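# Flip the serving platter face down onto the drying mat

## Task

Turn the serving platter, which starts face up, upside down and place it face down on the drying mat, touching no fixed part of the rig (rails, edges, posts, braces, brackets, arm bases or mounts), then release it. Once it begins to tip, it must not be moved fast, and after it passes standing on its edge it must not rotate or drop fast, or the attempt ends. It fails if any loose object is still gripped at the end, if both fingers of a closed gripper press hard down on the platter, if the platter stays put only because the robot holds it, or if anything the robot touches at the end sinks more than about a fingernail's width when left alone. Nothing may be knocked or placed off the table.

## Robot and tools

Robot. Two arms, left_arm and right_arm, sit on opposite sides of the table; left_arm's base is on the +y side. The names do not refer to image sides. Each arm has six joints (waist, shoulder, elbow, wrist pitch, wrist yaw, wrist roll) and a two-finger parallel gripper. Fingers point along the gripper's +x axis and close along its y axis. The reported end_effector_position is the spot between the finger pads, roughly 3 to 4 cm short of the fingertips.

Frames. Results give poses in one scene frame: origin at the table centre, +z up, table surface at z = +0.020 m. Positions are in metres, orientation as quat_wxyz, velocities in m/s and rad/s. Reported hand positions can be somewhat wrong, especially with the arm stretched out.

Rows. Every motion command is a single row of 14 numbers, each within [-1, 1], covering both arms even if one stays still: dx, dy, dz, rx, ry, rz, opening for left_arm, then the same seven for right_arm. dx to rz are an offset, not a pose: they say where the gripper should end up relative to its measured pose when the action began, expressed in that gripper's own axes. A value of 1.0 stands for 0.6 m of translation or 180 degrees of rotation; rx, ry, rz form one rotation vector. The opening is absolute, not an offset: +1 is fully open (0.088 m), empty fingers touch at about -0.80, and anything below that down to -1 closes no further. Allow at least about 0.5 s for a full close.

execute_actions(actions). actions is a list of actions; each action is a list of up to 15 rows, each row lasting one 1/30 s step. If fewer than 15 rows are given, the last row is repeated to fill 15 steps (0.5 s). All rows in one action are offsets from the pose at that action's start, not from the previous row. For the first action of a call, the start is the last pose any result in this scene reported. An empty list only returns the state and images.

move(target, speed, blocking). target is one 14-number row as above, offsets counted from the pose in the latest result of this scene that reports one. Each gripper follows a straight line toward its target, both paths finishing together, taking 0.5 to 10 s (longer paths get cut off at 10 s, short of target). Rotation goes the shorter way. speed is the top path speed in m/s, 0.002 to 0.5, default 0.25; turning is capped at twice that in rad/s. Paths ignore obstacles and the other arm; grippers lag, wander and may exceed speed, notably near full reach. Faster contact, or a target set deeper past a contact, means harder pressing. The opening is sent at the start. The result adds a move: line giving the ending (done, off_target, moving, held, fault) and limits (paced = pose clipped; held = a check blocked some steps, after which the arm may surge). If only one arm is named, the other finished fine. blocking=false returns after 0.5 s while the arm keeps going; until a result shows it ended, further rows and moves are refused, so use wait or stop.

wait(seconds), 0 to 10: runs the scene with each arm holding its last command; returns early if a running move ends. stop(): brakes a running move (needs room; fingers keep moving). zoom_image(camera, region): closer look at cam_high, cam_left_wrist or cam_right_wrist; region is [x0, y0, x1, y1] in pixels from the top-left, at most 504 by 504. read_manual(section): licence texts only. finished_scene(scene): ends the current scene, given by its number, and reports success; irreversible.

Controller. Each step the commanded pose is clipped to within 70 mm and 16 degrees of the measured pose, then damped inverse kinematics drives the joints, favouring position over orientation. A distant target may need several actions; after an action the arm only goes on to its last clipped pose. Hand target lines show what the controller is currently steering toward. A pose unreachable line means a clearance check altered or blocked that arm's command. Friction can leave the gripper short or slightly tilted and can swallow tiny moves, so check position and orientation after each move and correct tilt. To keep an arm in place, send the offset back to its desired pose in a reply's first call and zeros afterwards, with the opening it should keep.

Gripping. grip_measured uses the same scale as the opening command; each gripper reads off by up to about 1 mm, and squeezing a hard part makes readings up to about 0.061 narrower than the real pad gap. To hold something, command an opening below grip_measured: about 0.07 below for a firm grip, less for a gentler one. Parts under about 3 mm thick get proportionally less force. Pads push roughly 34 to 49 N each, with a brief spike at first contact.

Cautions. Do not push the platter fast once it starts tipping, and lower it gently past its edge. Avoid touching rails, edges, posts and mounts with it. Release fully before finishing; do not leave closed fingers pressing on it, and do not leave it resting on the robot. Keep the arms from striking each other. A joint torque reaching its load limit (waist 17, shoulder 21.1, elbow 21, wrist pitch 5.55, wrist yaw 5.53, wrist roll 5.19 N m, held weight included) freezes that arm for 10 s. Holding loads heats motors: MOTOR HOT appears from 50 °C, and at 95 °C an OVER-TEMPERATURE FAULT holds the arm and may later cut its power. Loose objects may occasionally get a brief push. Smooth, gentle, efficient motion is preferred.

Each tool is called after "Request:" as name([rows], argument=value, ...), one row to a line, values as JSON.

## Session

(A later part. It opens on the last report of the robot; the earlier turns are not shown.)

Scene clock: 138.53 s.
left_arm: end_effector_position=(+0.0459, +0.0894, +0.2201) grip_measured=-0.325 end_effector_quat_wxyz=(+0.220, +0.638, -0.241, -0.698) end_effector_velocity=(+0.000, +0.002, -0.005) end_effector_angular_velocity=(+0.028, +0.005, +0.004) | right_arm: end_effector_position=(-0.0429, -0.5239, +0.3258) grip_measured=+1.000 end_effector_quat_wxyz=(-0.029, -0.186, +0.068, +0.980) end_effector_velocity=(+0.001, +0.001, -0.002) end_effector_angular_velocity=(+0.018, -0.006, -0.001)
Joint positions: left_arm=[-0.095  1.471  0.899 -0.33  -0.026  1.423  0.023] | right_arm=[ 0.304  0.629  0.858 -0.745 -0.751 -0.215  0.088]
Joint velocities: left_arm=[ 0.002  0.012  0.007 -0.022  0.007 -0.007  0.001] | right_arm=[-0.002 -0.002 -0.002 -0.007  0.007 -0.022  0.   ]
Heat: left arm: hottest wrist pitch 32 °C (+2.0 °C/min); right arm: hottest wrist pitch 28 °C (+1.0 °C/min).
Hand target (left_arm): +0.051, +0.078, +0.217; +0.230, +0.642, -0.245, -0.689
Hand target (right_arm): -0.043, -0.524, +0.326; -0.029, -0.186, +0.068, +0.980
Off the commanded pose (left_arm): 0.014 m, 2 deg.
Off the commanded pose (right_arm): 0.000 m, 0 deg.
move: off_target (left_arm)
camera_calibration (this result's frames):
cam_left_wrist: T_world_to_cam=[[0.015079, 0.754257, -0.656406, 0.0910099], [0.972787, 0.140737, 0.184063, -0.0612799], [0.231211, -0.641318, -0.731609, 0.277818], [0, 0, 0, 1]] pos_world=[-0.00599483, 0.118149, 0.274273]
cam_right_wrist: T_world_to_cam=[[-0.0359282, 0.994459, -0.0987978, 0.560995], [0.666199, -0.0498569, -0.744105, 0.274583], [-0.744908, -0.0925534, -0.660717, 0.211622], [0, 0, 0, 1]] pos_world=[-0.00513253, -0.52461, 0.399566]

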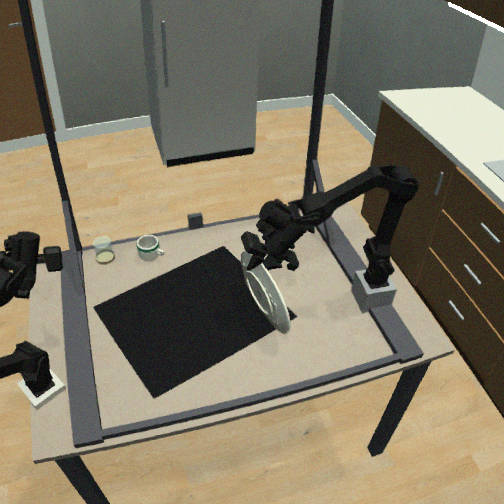

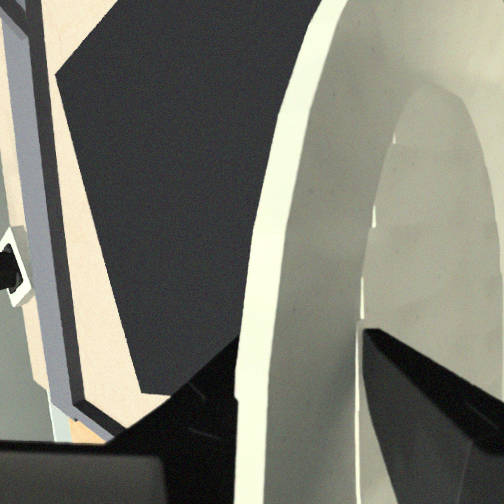

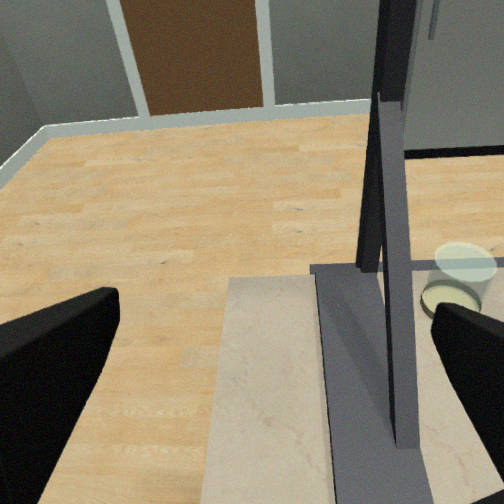

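Request:
move(target=[-0.01,-0.02,0,0,0,-0.19,-0.9, 0,0,0,0,0,0,1], speed=0.06)

Request:
move(target=[-0.12,0,0,0,0,0,-0.9, 0,0,0,0,0,0,1], speed=0.04)

Scene clock: 144.10 s.
left_arm: end_effector_position=(+0.0442, +0.0933, +0.2276) grip_measured=-0.721 end_effector_quat_wxyz=(+0.026, +0.676, -0.065, -0.733) end_effector_velocity=(+0.000, +0.000, -0.000) end_effector_angular_velocity=(+0.015, -0.011, -0.009) | right_arm: end_effector_position=(-0.0429, -0.5239, +0.3258) grip_measured=+1.000 end_effector_quat_wxyz=(-0.029, -0.186, +0.068, +0.980) end_effector_velocity=(+0.001, -0.000, -0.001) end_effector_angular_velocity=(+0.026, -0.000, +0.012)
Joint positions: left_arm=[-0.065  1.81   1.475 -1.097  0.063  1.463  0.004] | right_arm=[ 0.304  0.629  0.858 -0.745 -0.751 -0.215  0.088]
Joint velocities: left_arm=[-0.002  0.012  0.017 -0.022 -0.007  0.007 -0.   ] | right_arm=[-0.007 -0.002 -0.002 -0.007 -0.007 -0.037  0.   ]
Heat: left arm: hottest wrist pitch 32 °C (+1.0 °C/min); right arm: hottest wrist pitch 28 °C (+1.0 °C/min).
Hand target (left_arm): +0.046, +0.103, +0.218; +0.005, +0.680, -0.042, -0.732
Hand target (right_arm): -0.043, -0.524, +0.326; -0.029, -0.186, +0.068, +0.980
Off the commanded pose (left_arm): 0.014 m, 4 deg.
Off the commanded pose (right_arm): 0.000 m, 0 deg.
move: off_target (left_arm)
camera_calibration (this result's frames):
cam_left_wrist: T_world_to_cam=[[0.0651915, 0.98108, -0.182295, -0.0382442], [0.969875, -0.0193253, 0.242836, -0.0598895], [0.234719, -0.192635, -0.952785, 0.294584], [0, 0, 0, 1]] pos_world=[-0.0085659, 0.0931104, 0.288247]
cam_right_wrist: T_world_to_cam=[[-0.0359282, 0.994459, -0.0987978, 0.560995], [0.666199, -0.0498569, -0.744105, 0.274583], [-0.744908, -0.0925534, -0.660717, 0.211622], [0, 0, 0, 1]] pos_world=[-0.00513253, -0.52461, 0.399566]

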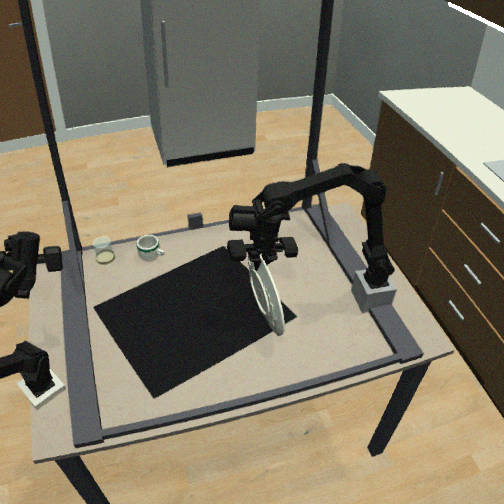

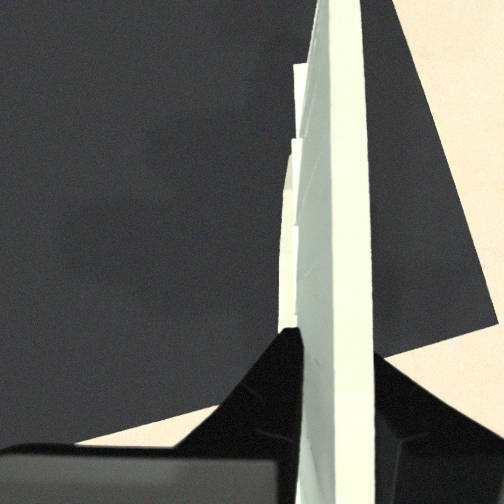

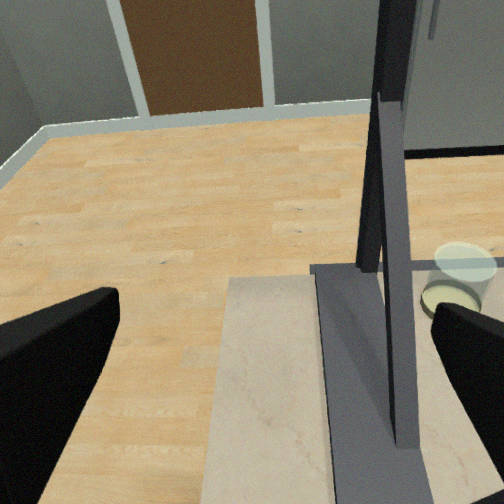

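Scene clock: 146.27 s.
left_arm: end_effector_position=(+0.0493, +0.1080, +0.2761) grip_measured=-0.723 end_effector_quat_wxyz=(+0.002, +0.679, -0.038, -0.733) end_effector_velocity=(+0.002, +0.006, +0.000) end_effector_angular_velocity=(+0.029, -0.026, +0.001) | right_arm: end_effector_position=(-0.0429, -0.5239, +0.3258) grip_measured=+1.000 end_effector_quat_wxyz=(-0.029, -0.186, +0.068, +0.980) end_effector_velocity=(+0.003, -0.002, -0.005) end_effector_angular_velocity=(-0.024, -0.015, -0.004)
Joint positions: left_arm=[-0.055  1.813  1.678 -1.37   0.069  1.472  0.004] | right_arm=[ 0.304  0.629  0.858 -0.745 -0.751 -0.215  0.088]
Joint velocities: left_arm=[-0.007  0.002  0.007 -0.037 -0.022 -0.007  0.   ] | right_arm=[-0.007 -0.007 -0.007 -0.022 -0.007  0.007  0.   ]
Heat: left arm: hottest wrist pitch 32 °C (+1.0 °C/min); right arm: hottest wrist pitch 28 °C (+1.0 °C/min).
Hand target (left_arm): +0.050, +0.104, +0.299; +0.026, +0.676, -0.065, -0.733
Hand target (right_arm): -0.043, -0.524, +0.326; -0.029, -0.186, +0.068, +0.980
Off the commanded pose (left_arm): 0.023 m, 4 deg.
Off the commanded pose (right_arm): 0.000 m, 0 deg.
move: off_target (left_arm)
camera_calibration (this result's frames):
cam_left_wrist: T_world_to_cam=[[0.0651122, 0.991726, -0.110634, -0.065064], [0.968452, -0.0360772, 0.246573, -0.0754377], [0.240542, -0.123198, -0.962789, 0.33742], [0, 0, 0, 1]] pos_world=[-0.00386925, 0.103374, 0.336267]
cam_right_wrist: T_world_to_cam=[[-0.0359282, 0.994459, -0.0987978, 0.560995], [0.666199, -0.0498569, -0.744105, 0.274583], [-0.744908, -0.0925534, -0.660717, 0.211622], [0, 0, 0, 1]] pos_world=[-0.00513253, -0.52461, 0.399566]

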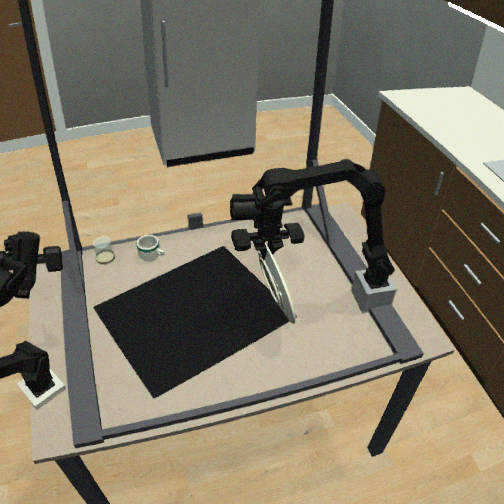

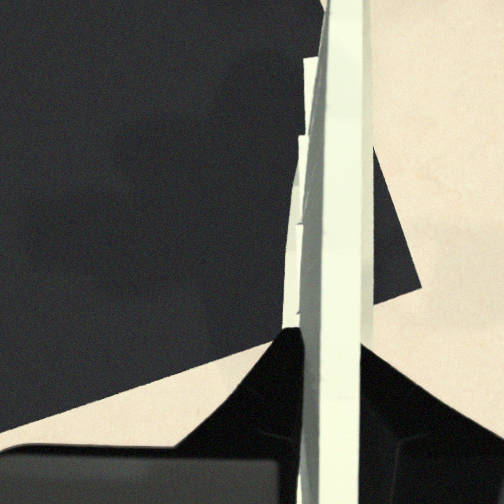

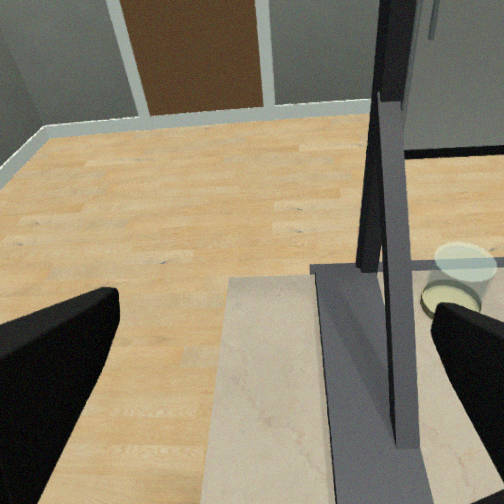

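Request:
move(target=[-0.03,0,0,0,0,0.2,-0.9, 0,0,0,0,0,0,1], speed=0.08)

Request:
zoom_image(camera="cam_high", region=[160, 180, 360, 350])

Scene clock: 150.70 s.
left_arm: end_effector_position=(+0.0510, +0.1135, +0.2690) grip_measured=-0.723 end_effector_quat_wxyz=(+0.199, +0.645, -0.217, -0.705) end_effector_velocity=(+0.001, +0.002, -0.003) end_effector_angular_velocity=(+0.001, -0.010, -0.004) | right_arm: end_effector_position=(-0.0429, -0.5239, +0.3258) grip_measured=+1.000 end_effector_quat_wxyz=(-0.029, -0.186, +0.068, +0.980) end_effector_velocity=(+0.002, -0.000, -0.004) end_effector_angular_velocity=(-0.019, -0.019, -0.011)
Joint positions: left_arm=[-0.088  1.371  1.048 -0.644 -0.014  1.421  0.004] | right_arm=[ 0.304  0.629  0.858 -0.745 -0.751 -0.215  0.088]
Joint velocities: left_arm=[-0.002 -0.007 -0.017  0.007 -0.007  0.007 -0.   ] | right_arm=[-0.002 -0.002 -0.002 -0.022  0.007  0.007  0.   ]
Heat: left arm: hottest wrist pitch 32 °C (+0.0 °C/min); right arm: hottest wrist pitch 29 °C (+1.0 °C/min).
Hand target (left_arm): +0.051, +0.109, +0.293; +0.228, +0.634, -0.246, -0.697
Hand target (right_arm): -0.043, -0.524, +0.326; -0.029, -0.186, +0.068, +0.980
Off the commanded pose (left_arm): 0.025 m, 5 deg.
Off the commanded pose (right_arm): 0.000 m, 0 deg.
move: off_target (left_arm)
camera_calibration (this result's frames):
cam_left_wrist: T_world_to_cam=[[0.0149556, 0.796012, -0.605096, 0.0863371], [0.972487, 0.129122, 0.193898, -0.0799129], [0.232476, -0.591348, -0.77218, 0.333058], [0, 0, 0, 1]] pos_world=[-0.00100517, 0.138547, 0.324918]
cam_right_wrist: T_world_to_cam=[[-0.0359282, 0.994459, -0.0987978, 0.560995], [0.666199, -0.0498569, -0.744105, 0.274583], [-0.744908, -0.0925534, -0.660717, 0.211622], [0, 0, 0, 1]] pos_world=[-0.00513253, -0.52461, 0.399566]

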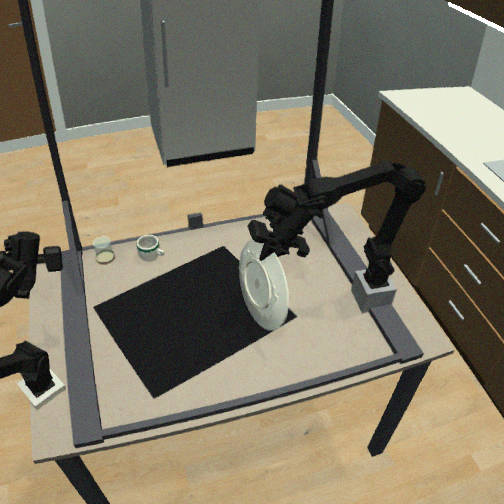

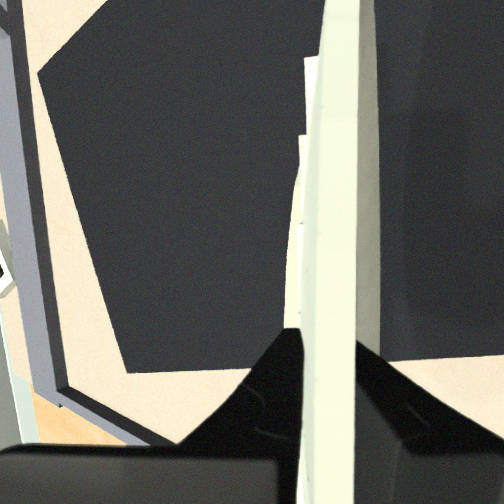

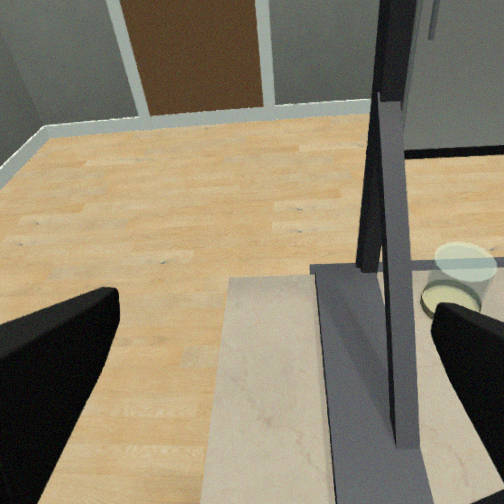

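Region (160, 180, 360, 350) of cam_high's 504x504 image, scaled by 2.520, with more detail than that image has; it fills the top 428 rows of this view, and the rest is white.

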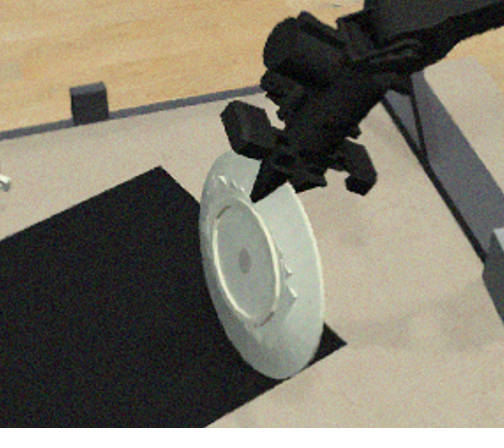

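Request:
move(target=[0.147,0.263,0,0,0,0.04,-0.9, 0,0,0,0,0,0,1], speed=0.05)

Request:
zoom_image(camera="cam_high", region=[100, 200, 300, 400])

Scene clock: 154.90 s.
left_arm: end_effector_position=(+0.0426, -0.0509, +0.2461) grip_measured=-0.723 end_effector_quat_wxyz=(+0.208, +0.644, -0.219, -0.703) end_effector_velocity=(+0.000, +0.002, -0.006) end_effector_angular_velocity=(+0.026, -0.005, +0.008) | right_arm: end_effector_position=(-0.0429, -0.5239, +0.3258) grip_measured=+1.000 end_effector_quat_wxyz=(-0.029, -0.186, +0.068, +0.980) end_effector_velocity=(+0.001, +0.001, -0.003) end_effector_angular_velocity=(-0.005, -0.018, -0.006)
Joint positions: left_arm=[-0.04   1.997  1.649 -0.602  0.007  1.452  0.004] | right_arm=[ 0.304  0.629  0.858 -0.745 -0.751 -0.215  0.088]
Joint velocities: left_arm=[-0.002  0.012  0.007 -0.022 -0.007 -0.007 -0.   ] | right_arm=[-0.002  0.002  0.002 -0.022  0.007 -0.007  0.   ]
Heat: left arm: hottest wrist pitch 33 °C (+0.0 °C/min); right arm: hottest wrist pitch 29 °C (+1.0 °C/min).
Hand target (left_arm): +0.043, -0.064, +0.287; +0.243, +0.630, -0.257, -0.691
Hand target (right_arm): -0.043, -0.524, +0.326; -0.029, -0.186, +0.068, +0.980
Off the commanded pose (left_arm): 0.042 m, 6 deg.
Off the commanded pose (right_arm): 0.000 m, 0 deg.
move: off_target (left_arm)
camera_calibration (this result's frames):
cam_left_wrist: T_world_to_cam=[[0.00538394, 0.786406, -0.617686, 0.206549], [0.971261, 0.142875, 0.190367, -0.0444587], [0.237957, -0.600959, -0.763036, 0.217171], [0, 0, 0, 1]] pos_world=[-0.00960845, -0.0255684, 0.301755]
cam_right_wrist: T_world_to_cam=[[-0.0359282, 0.994459, -0.0987978, 0.560995], [0.666199, -0.0498569, -0.744105, 0.274583], [-0.744908, -0.0925534, -0.660717, 0.211622], [0, 0, 0, 1]] pos_world=[-0.00513253, -0.52461, 0.399566]

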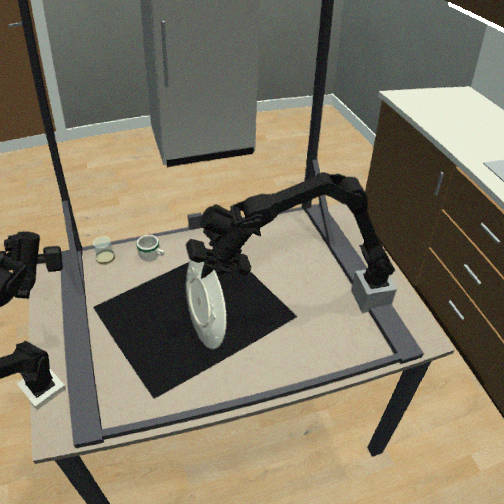

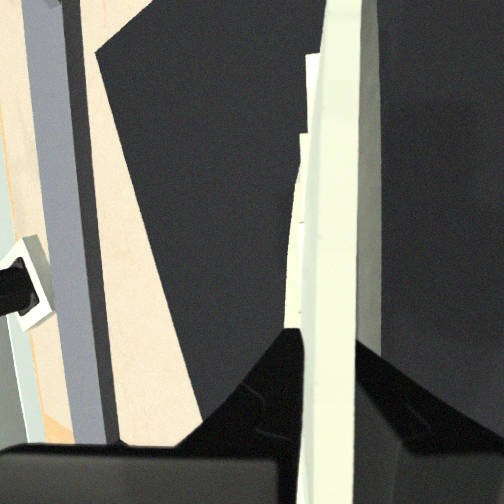

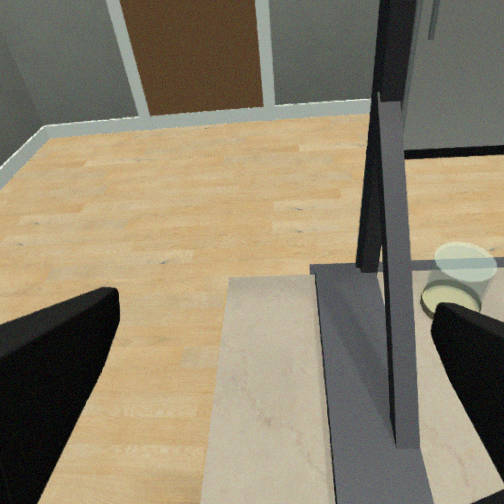

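Region (100, 200, 300, 400) of cam_high's 504x504 image, scaled by 2.520, with more detail than that image has.

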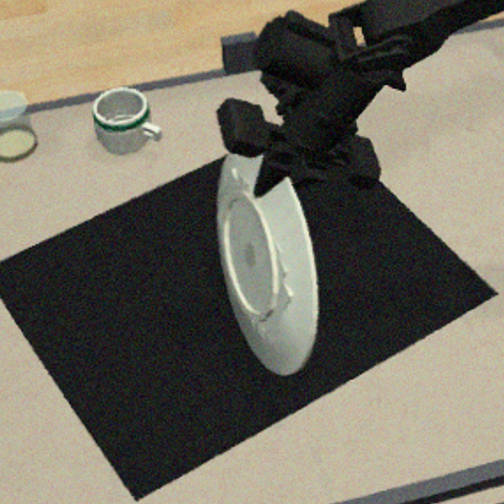

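Request:
move(target=[0.07,-0.047,-0.017,0,0,0.09,-0.9, 0,0,0,0,0,0,1], speed=0.03)

Request:
zoom_image(camera="cam_high", region=[100, 200, 300, 400])

Scene clock: 161.40 s.
left_arm: end_effector_position=(+0.0376, -0.0506, +0.2012) grip_measured=-0.726 end_effector_quat_wxyz=(+0.298, +0.596, -0.313, -0.676) end_effector_velocity=(-0.002, +0.004, -0.004) end_effector_angular_velocity=(+0.009, +0.009, -0.004) | right_arm: end_effector_position=(-0.0429, -0.5239, +0.3258) grip_measured=+1.000 end_effector_quat_wxyz=(-0.029, -0.186, +0.068, +0.980) end_effector_velocity=(+0.001, -0.001, -0.001) end_effector_angular_velocity=(-0.001, -0.002, +0.007)
Joint positions: left_arm=[-0.052  1.937  1.197  0.07  -0.002  1.451  0.003] | right_arm=[ 0.304  0.629  0.858 -0.745 -0.751 -0.215  0.088]
Joint velocities: left_arm=[-0.002 -0.002 -0.017  0.007  0.007 -0.007 -0.   ] | right_arm=[-0.002 -0.002 -0.002 -0.007 -0.007 -0.007  0.   ]
Heat: left arm: hottest wrist pitch 35 °C (+1.0 °C/min); right arm: hottest wrist pitch 29 °C (+1.0 °C/min).
Hand target (left_arm): +0.049, -0.053, +0.195; +0.305, +0.606, -0.308, -0.667
Hand target (right_arm): -0.043, -0.524, +0.326; -0.029, -0.186, +0.068, +0.980
Off the commanded pose (left_arm): 0.013 m, 2 deg.
Off the commanded pose (right_arm): 0.000 m, 0 deg.
move: off_target (left_arm)
camera_calibration (this result's frames):
cam_left_wrist: T_world_to_cam=[[-0.0149271, 0.585087, -0.810833, 0.207953], [0.977133, 0.180555, 0.112298, -0.0137518], [0.212104, -0.790615, -0.574404, 0.137667], [0, 0, 0, 1]] pos_world=[-0.0126582, -0.0103462, 0.249236]
cam_right_wrist: T_world_to_cam=[[-0.0359282, 0.994459, -0.0987978, 0.560995], [0.666199, -0.0498569, -0.744105, 0.274583], [-0.744908, -0.0925534, -0.660717, 0.211622], [0, 0, 0, 1]] pos_world=[-0.00513253, -0.52461, 0.399566]

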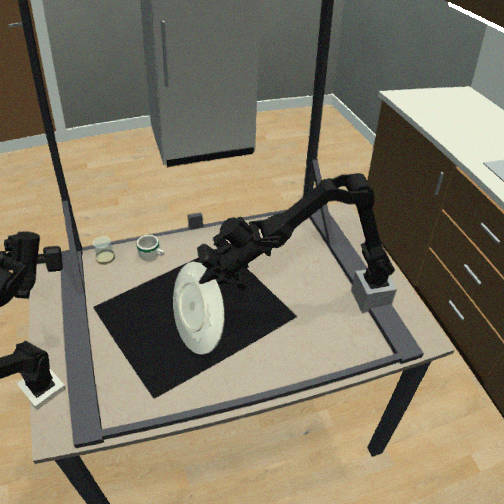

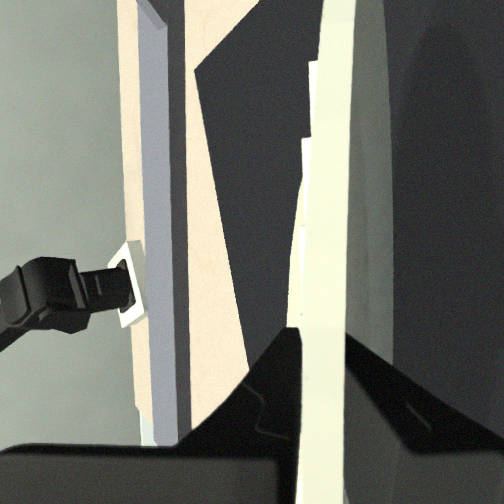

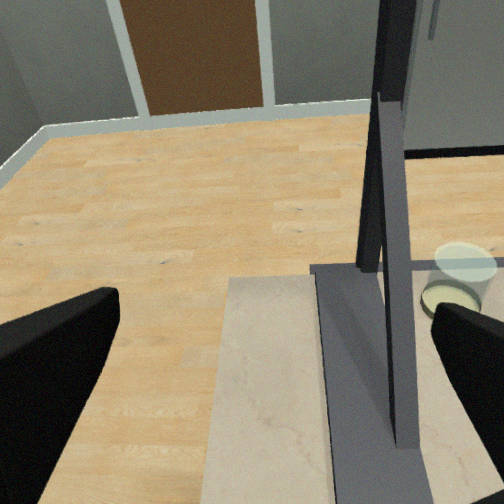

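Region (100, 200, 300, 400) of cam_high's 504x504 image, scaled by 2.520, with more detail than that image has.

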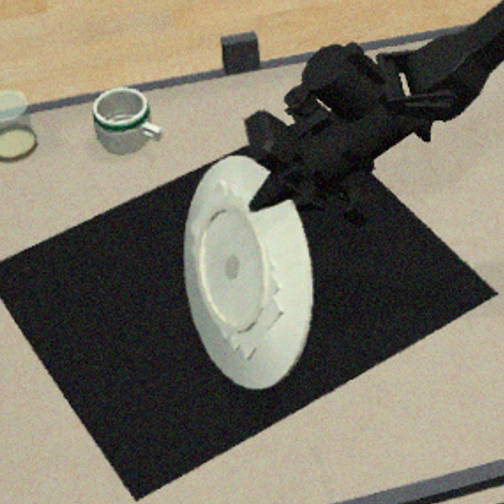

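Request:
move(target=[0.063,-0.078,-0.02,0,0,0.08,-0.9, 0,0,0,0,0,0,1], speed=0.03)

Request:
zoom_image(camera="cam_high", region=[80, 200, 300, 420])

Scene clock: 166.13 s.
left_arm: end_effector_position=(+0.0059, -0.0430, +0.1649) grip_measured=-0.699 end_effector_quat_wxyz=(+0.366, +0.512, -0.418, -0.655) end_effector_velocity=(-0.000, +0.000, -0.001) end_effector_angular_velocity=(+0.002, +0.018, +0.012) | right_arm: end_effector_position=(-0.0429, -0.5239, +0.3258) grip_measured=+1.000 end_effector_quat_wxyz=(-0.029, -0.186, +0.068, +0.980) end_effector_velocity=(+0.001, -0.002, -0.001) end_effector_angular_velocity=(-0.001, -0.002, +0.011)
Joint positions: left_arm=[-0.11   2.068  0.925  0.77   0.021  1.443  0.005] | right_arm=[ 0.304  0.629  0.858 -0.745 -0.751 -0.215  0.088]
Joint velocities: left_arm=[-0.002  0.002 -0.002  0.007 -0.007 -0.022 -0.   ] | right_arm=[ 0.002 -0.002 -0.002 -0.007 -0.007 -0.007  0.   ]
Heat: left arm: hottest wrist pitch 37 °C (+4.1 °C/min); right arm: hottest wrist pitch 29 °C (+1.0 °C/min).
Hand target (left_arm): +0.043, -0.048, +0.141; -0.379, -0.552, +0.386, +0.635
Hand target (right_arm): -0.043, -0.524, +0.326; -0.029, -0.186, +0.068, +0.980
Off the commanded pose (left_arm): 0.046 m, 7 deg.
Off the commanded pose (right_arm): 0.000 m, 0 deg.
move: off_target (left_arm)
camera_calibration (this result's frames):
cam_left_wrist: T_world_to_cam=[[-0.0421989, 0.333233, -0.9419, 0.1846], [0.992318, 0.123715, -0.000688964, 0.0360046], [0.116297, -0.934693, -0.335893, 0.0845897], [0, 0, 0, 1]] pos_world=[-0.0377756, 0.0130965, 0.202312]
cam_right_wrist: T_world_to_cam=[[-0.0359282, 0.994459, -0.0987978, 0.560995], [0.666199, -0.0498569, -0.744105, 0.274583], [-0.744908, -0.0925534, -0.660717, 0.211622], [0, 0, 0, 1]] pos_world=[-0.00513253, -0.52461, 0.399566]

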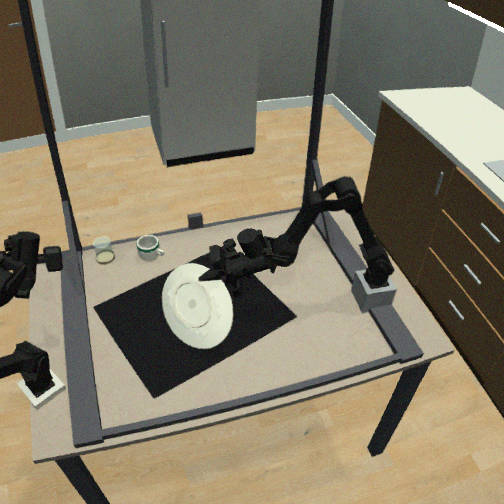

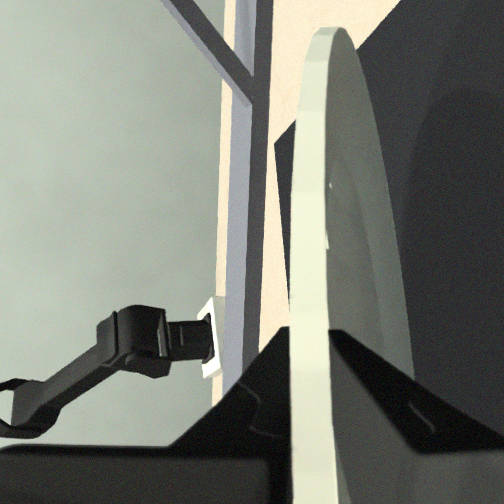

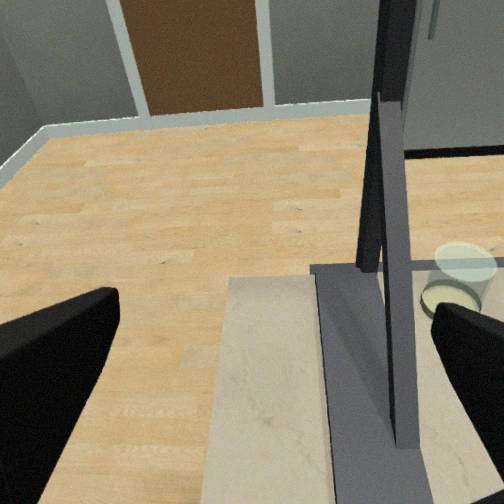

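Region (80, 200, 300, 420) of cam_high's 504x504 image, scaled by 2.291, with more detail than that image has.

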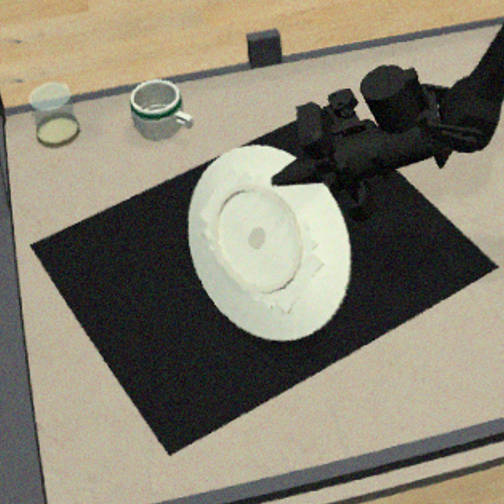

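Request:
move(target=[0.005,-0.08,-0.055,0,0,0,-0.9, 0,0,0,0,0,0,1], speed=0.025)

Request:
zoom_image(camera="cam_high", region=[80, 200, 300, 420])

Scene clock: 169.13 s.
left_arm: end_effector_position=(-0.0036, -0.0255, +0.1394) grip_measured=-0.719 end_effector_quat_wxyz=(+0.347, +0.468, -0.458, -0.672) end_effector_velocity=(-0.000, +0.000, -0.000) end_effector_angular_velocity=(-0.000, +0.005, +0.007) | right_arm: end_effector_position=(-0.0429, -0.5239, +0.3258) grip_measured=+1.000 end_effector_quat_wxyz=(-0.029, -0.186, +0.068, +0.980) end_effector_velocity=(+0.001, -0.001, -0.001) end_effector_angular_velocity=(-0.001, -0.002, +0.007)
Joint positions: left_arm=[-0.097  2.158  0.833  1.004  0.147  1.468  0.004] | right_arm=[ 0.304  0.629  0.858 -0.745 -0.751 -0.215  0.088]
Joint velocities: left_arm=[-0.002  0.002 -0.002  0.007 -0.007 -0.007 -0.   ] | right_arm=[-0.002 -0.002 -0.002 -0.007 -0.007 -0.007  0.   ]
Heat: left arm: hottest wrist pitch 36 °C (+4.1 °C/min); right arm: hottest wrist pitch 29 °C (+1.0 °C/min).
Hand target (left_arm): +0.034, -0.030, +0.116; -0.365, -0.512, +0.418, +0.656
Hand target (right_arm): -0.043, -0.524, +0.326; -0.029, -0.186, +0.068, +0.980
Off the commanded pose (left_arm): 0.046 m, 7 deg.
Off the commanded pose (right_arm): 0.000 m, 0 deg.
move: off_target (left_arm)
camera_calibration (this result's frames):
cam_left_wrist: T_world_to_cam=[[-0.0354519, 0.28941, -0.956549, 0.155283], [0.99937, 0.00867097, -0.0344155, 0.0450909], [-0.00166598, -0.957166, -0.289535, 0.0860109], [0, 0, 0, 1]] pos_world=[-0.0394141, 0.0369955, 0.17499]
cam_right_wrist: T_world_to_cam=[[-0.0359282, 0.994459, -0.0987978, 0.560995], [0.666199, -0.0498569, -0.744105, 0.274583], [-0.744908, -0.0925534, -0.660717, 0.211622], [0, 0, 0, 1]] pos_world=[-0.00513253, -0.52461, 0.399566]

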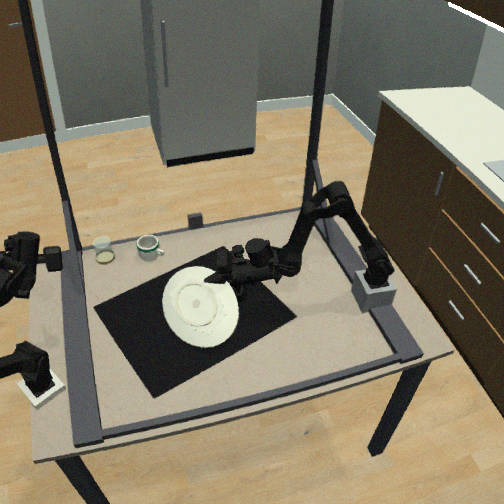

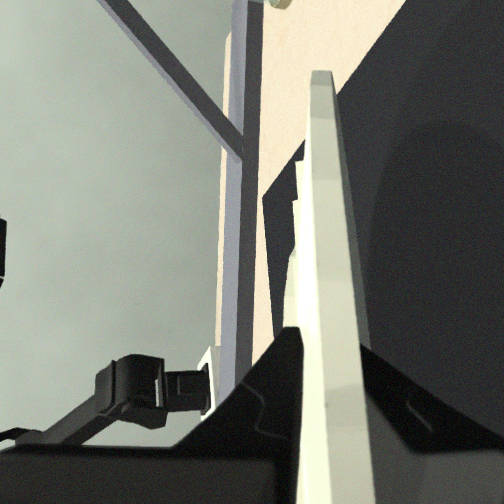

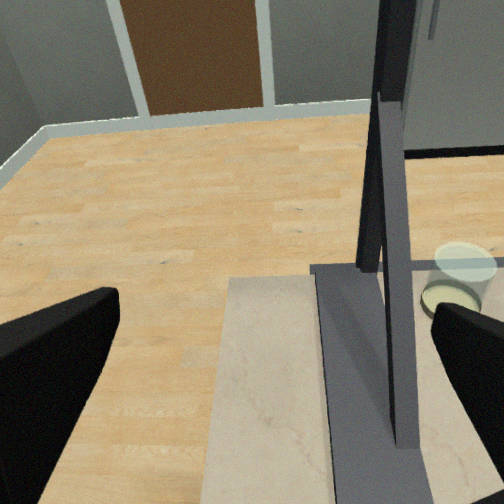

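Region (80, 200, 300, 420) of cam_high's 504x504 image, scaled by 2.291, with more detail than that image has.

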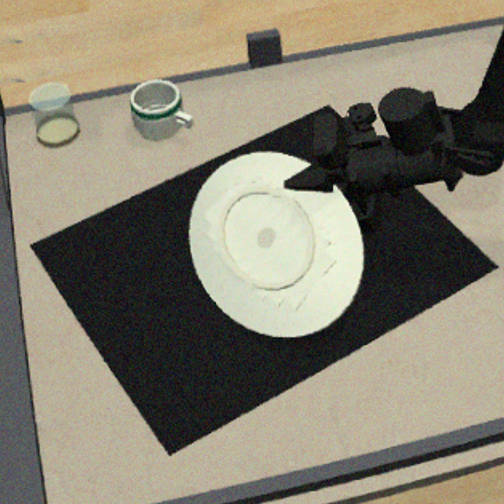

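Request:
execute_actions([
  [[0,0,0,0,0,0,-0.64,0,0,0,0,0,0,1]],
  [[0,0,0,0,0,0,-0.56,0,0,0,0,0,0,1]],
  [[0,0,0,0,0,0,-0.48,0,0,0,0,0,0,1]],
  [[0,0,0,0,0,0,-0.42,0,0,0,0,0,0,1]],
])

Request:
move(target=[0.01,-0.06,0,0,0,-0.1,-0.42, 0,0,0,0,0,0,1], speed=0.03)

Request:
zoom_image(camera="cam_high", region=[80, 200, 300, 420])

Scene clock: 171.47 s.
left_arm: end_effector_position=(-0.0107, -0.0137, +0.1165) grip_measured=-0.422 end_effector_quat_wxyz=(+0.317, +0.478, -0.440, -0.691) end_effector_velocity=(+0.000, +0.001, -0.001) end_effector_angular_velocity=(+0.009, +0.002, +0.007) | right_arm: end_effector_position=(-0.0429, -0.5239, +0.3258) grip_measured=+1.000 end_effector_quat_wxyz=(-0.029, -0.186, +0.068, +0.980) end_effector_velocity=(-0.001, +0.000, +0.000) end_effector_angular_velocity=(+0.019, +0.006, +0.012)
Joint positions: left_arm=[-0.113  2.179  0.818  0.963  0.16   1.468  0.018] | right_arm=[ 0.304  0.629  0.858 -0.745 -0.751 -0.215  0.088]
Joint velocities: left_arm=[-0.002 -0.002 -0.002 -0.007 -0.007 -0.007  0.   ] | right_arm=[-0.002  0.002 -0.002  0.007 -0.007 -0.022  0.   ]
Heat: left arm: hottest wrist pitch 36 °C (+4.0 °C/min); right arm: hottest wrist pitch 29 °C (+1.0 °C/min).
Hand target (left_arm): -0.011, -0.016, +0.123; -0.323, -0.474, +0.446, +0.687
Hand target (right_arm): -0.043, -0.524, +0.326; -0.029, -0.186, +0.068, +0.980
Off the commanded pose (left_arm): 0.007 m, 1 deg.
Off the commanded pose (right_arm): 0.000 m, 0 deg.
camera_calibration (this result's frames):
cam_left_wrist: T_world_to_cam=[[-0.0158798, 0.362918, -0.931686, 0.128068], [0.999585, -0.0166268, -0.0235137, 0.0497136], [-0.0240245, -0.931673, -0.362503, 0.0993359], [0, 0, 0, 1]] pos_world=[-0.0452728, 0.046897, 0.156498]
cam_right_wrist: T_world_to_cam=[[-0.0359282, 0.994459, -0.0987978, 0.560995], [0.666199, -0.0498569, -0.744105, 0.274583], [-0.744908, -0.0925534, -0.660717, 0.211622], [0, 0, 0, 1]] pos_world=[-0.00513253, -0.52461, 0.399566]

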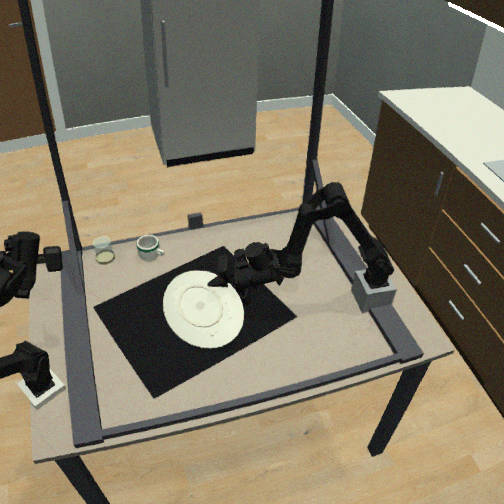

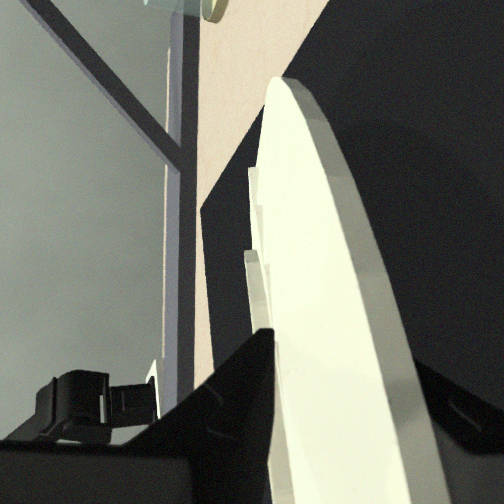

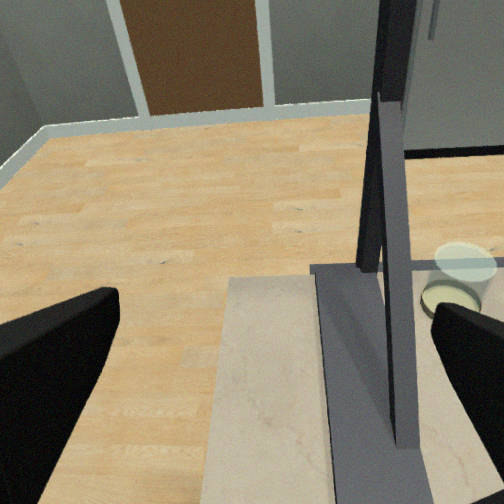

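Scene clock: 176.93 s.
left_arm: end_effector_position=(-0.0158, -0.0173, +0.1177) grip_measured=-0.412 end_effector_quat_wxyz=(+0.237, +0.522, -0.394, -0.718) end_effector_velocity=(+0.000, +0.002, -0.002) end_effector_angular_velocity=(+0.018, -0.002, +0.008) | right_arm: end_effector_position=(-0.0429, -0.5239, +0.3258) grip_measured=+1.000 end_effector_quat_wxyz=(-0.029, -0.186, +0.068, +0.980) end_effector_velocity=(+0.002, -0.002, +0.001) end_effector_angular_velocity=(-0.008, +0.004, +0.001)
Joint positions: left_arm=[-0.115  2.093  0.948  0.536  0.181  1.52   0.019] | right_arm=[ 0.304  0.629  0.858 -0.745 -0.751 -0.215  0.088]
Joint velocities: left_arm=[-0.002 -0.002  0.002 -0.022 -0.007 -0.007  0.   ] | right_arm=[-0.002 -0.007  0.002 -0.007 -0.007  0.007  0.   ]
Heat: left arm: hottest wrist pitch 35 °C (+4.0 °C/min); right arm: hottest wrist pitch 29 °C (+1.0 °C/min).
Hand target (left_arm): -0.013, -0.002, +0.083; -0.205, -0.541, +0.359, +0.732
Hand target (right_arm): -0.043, -0.524, +0.326; -0.029, -0.186, +0.068, +0.980
Off the commanded pose (left_arm): 0.039 m, 6 deg.
Off the commanded pose (right_arm): 0.000 m, 0 deg.
move: off_target (left_arm)
camera_calibration (this result's frames):
cam_left_wrist: T_world_to_cam=[[0.0722021, 0.531377, -0.844053, 0.124394], [0.996935, -0.0640093, 0.0449827, 0.0457695], [-0.0301244, -0.844714, -0.53437, 0.117873], [0, 0, 0, 1]] pos_world=[-0.0510599, 0.0363983, 0.165924]
cam_right_wrist: T_world_to_cam=[[-0.0359282, 0.994459, -0.0987978, 0.560995], [0.666199, -0.0498569, -0.744105, 0.274583], [-0.744908, -0.0925534, -0.660717, 0.211622], [0, 0, 0, 1]] pos_world=[-0.00513253, -0.52461, 0.399566]

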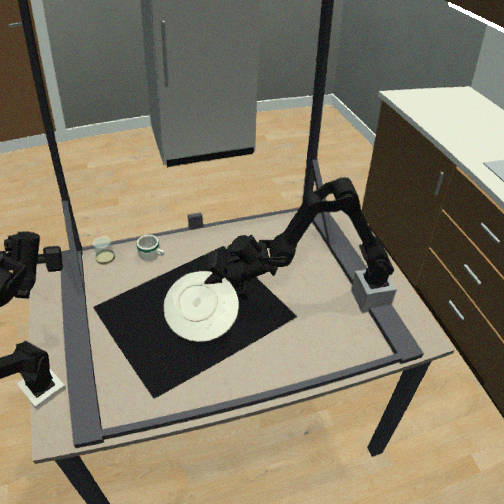

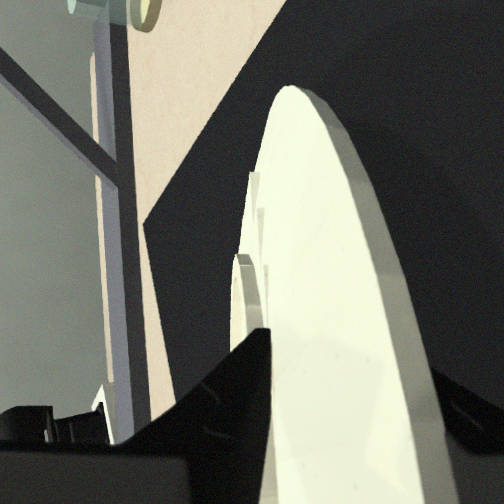

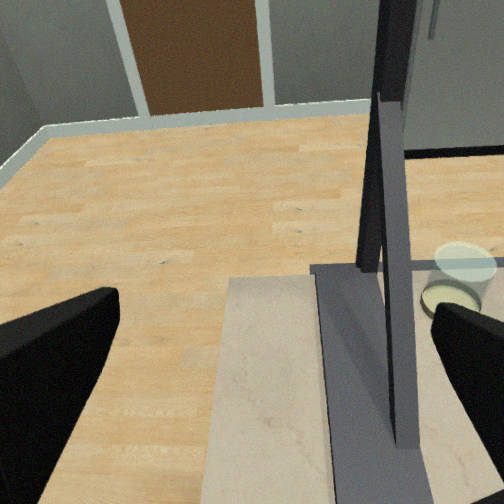

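Region (80, 200, 300, 420) of cam_high's 504x504 image, scaled by 2.291, with more detail than that image has.

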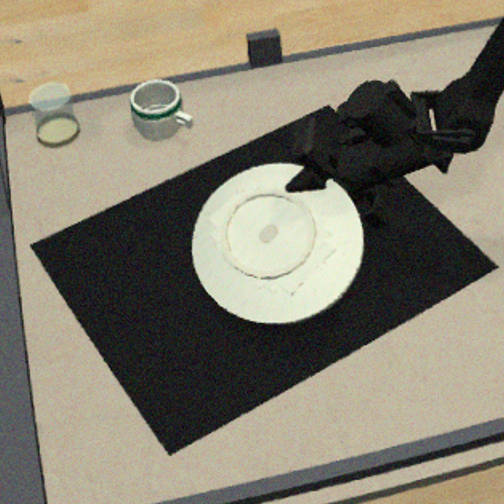

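Request:
execute_actions([
  [[0,0,0,0,0,0,-0.35,0,0,0,0,0,0,1]],
  [[0,0,0,0,0,0,-0.28,0,0,0,0,0,0,1]],
  [[0,0,0,0,0,0,-0.2,0,0,0,0,0,0,1]],
  [[0,0,0,0,0,0,-0.1,0,0,0,0,0,0,1]],
])

Scene clock: 179.30 s.
left_arm: end_effector_position=(-0.0143, -0.0168, +0.1150) grip_measured=-0.103 end_effector_quat_wxyz=(+0.235, +0.525, -0.390, -0.719) end_effector_velocity=(+0.000, +0.002, -0.003) end_effector_angular_velocity=(+0.009, -0.012, -0.001) | right_arm: end_effector_position=(-0.0429, -0.5239, +0.3258) grip_measured=+1.000 end_effector_quat_wxyz=(-0.029, -0.186, +0.068, +0.980) end_effector_velocity=(+0.001, -0.003, -0.001) end_effector_angular_velocity=(-0.006, +0.002, +0.019)
Joint positions: left_arm=[-0.113  2.097  0.95   0.527  0.178  1.521  0.034] | right_arm=[ 0.304  0.629  0.858 -0.745 -0.751 -0.215  0.088]
Joint velocities: left_arm=[-0.002  0.002 -0.002 -0.007 -0.007  0.007  0.001] | right_arm=[-0.002 -0.002 -0.002 -0.007 -0.022 -0.007  0.   ]
Heat: left arm: hottest wrist pitch 35 °C (+5.1 °C/min); right arm: hottest wrist pitch 29 °C (+1.0 °C/min).
Hand target (left_arm): -0.014, -0.018, +0.119; -0.239, -0.524, +0.394, +0.716
Hand target (right_arm): -0.043, -0.524, +0.326; -0.029, -0.186, +0.068, +0.980
Off the commanded pose (left_arm): 0.004 m, 1 deg.
Off the commanded pose (right_arm): 0.000 m, 0 deg.
camera_calibration (this result's frames):
cam_left_wrist: T_world_to_cam=[[0.0735508, 0.540389, -0.838194, 0.121167], [0.996986, -0.0606327, 0.0483944, 0.0441314], [-0.0246702, -0.839228, -0.54322, 0.118121], [0, 0, 0, 1]] pos_world=[-0.0499962, 0.0363288, 0.163592]
cam_right_wrist: T_world_to_cam=[[-0.0359282, 0.994459, -0.0987978, 0.560995], [0.666199, -0.0498569, -0.744105, 0.274583], [-0.744908, -0.0925534, -0.660717, 0.211622], [0, 0, 0, 1]] pos_world=[-0.00513253, -0.52461, 0.399566]

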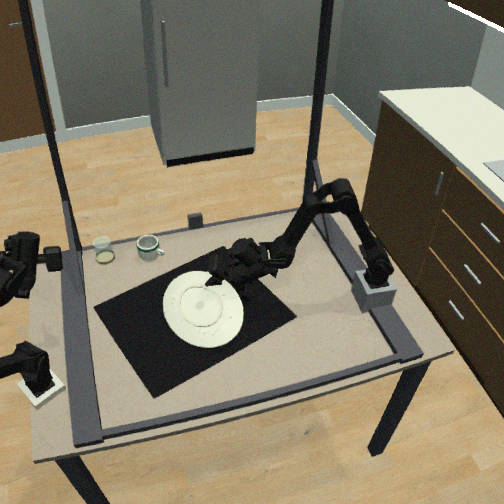

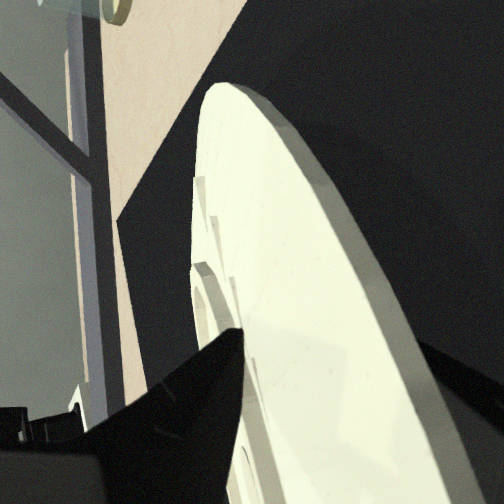

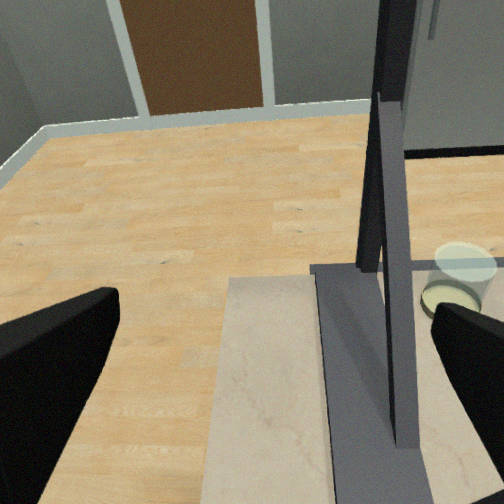

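Still resting on the lower finger; lower it gently.

Request:
move(target=[0.05,-0.065,0,0,0,0,0.1,0,0,0,0,0,0,1], speed=0.015)

Scene clock: 182.93 s.
left_arm: end_effector_position=(-0.0261, -0.0114, +0.0814) grip_measured=+0.100 end_effector_quat_wxyz=(+0.231, +0.518, -0.396, -0.722) end_effector_velocity=(-0.012, -0.018, +0.018) end_effector_angular_velocity=(-0.162, +0.040, -0.007) | right_arm: end_effector_position=(-0.0429, -0.5239, +0.3258) grip_measured=+1.000 end_effector_quat_wxyz=(-0.029, -0.186, +0.068, +0.980) end_effector_velocity=(+0.000, -0.004, +0.001) end_effector_angular_velocity=(+0.004, +0.013, +0.024)
Joint positions: left_arm=[-0.14   2.209  0.928  0.671  0.176  1.511  0.044] | right_arm=[ 0.304  0.629  0.858 -0.745 -0.751 -0.215  0.088]
Joint velocities: left_arm=[-0.017  0.042 -0.002  0.212 -0.007 -0.007 -0.   ] | right_arm=[ 0.002 -0.007 -0.007  0.007 -0.022 -0.007  0.   ]
Heat: left arm: hottest wrist pitch 35 °C (+5.0 °C/min); right arm: hottest wrist pitch 29 °C (+1.0 °C/min).
Hand target (left_arm): -0.021, -0.016, +0.067; -0.235, -0.526, +0.390, +0.719
Hand target (right_arm): -0.043, -0.524, +0.326; -0.029, -0.186, +0.068, +0.980
Off the commanded pose (left_arm): 0.016 m, 1 deg.
Off the commanded pose (right_arm): 0.000 m, 0 deg.
move: off_target (left_arm)
camera_calibration (this result's frames):
cam_left_wrist: T_world_to_cam=[[0.0769554, 0.53381, -0.842095, 0.0913084], [0.995973, -0.0801178, 0.0402303, 0.0582359], [-0.0459915, -0.8418, -0.537826, 0.103078], [0, 0, 0, 1]] pos_world=[-0.0602873, 0.0426952, 0.129985]
cam_right_wrist: T_world_to_cam=[[-0.0359282, 0.994459, -0.0987978, 0.560995], [0.666199, -0.0498569, -0.744105, 0.274583], [-0.744908, -0.0925534, -0.660717, 0.211622], [0, 0, 0, 1]] pos_world=[-0.00513253, -0.52461, 0.399566]

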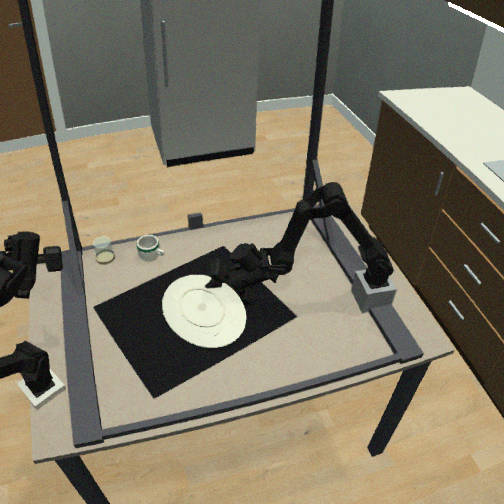

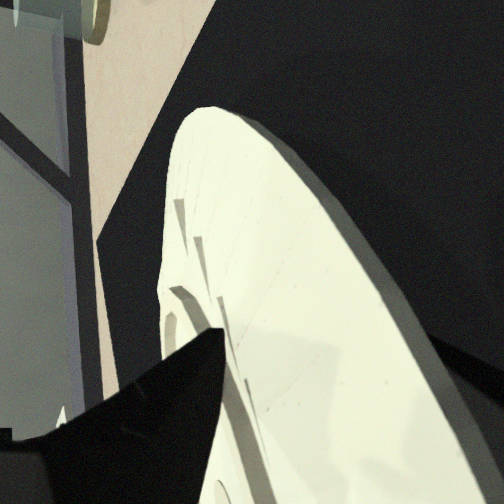

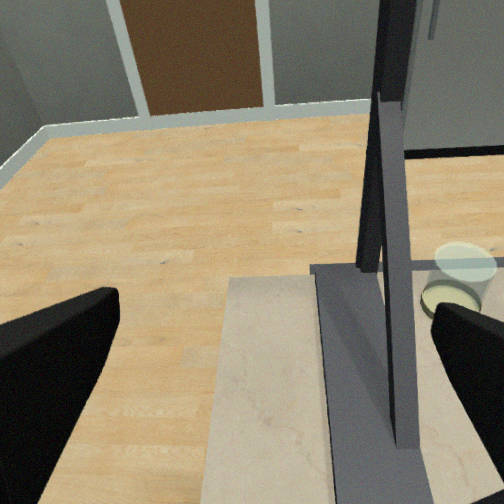

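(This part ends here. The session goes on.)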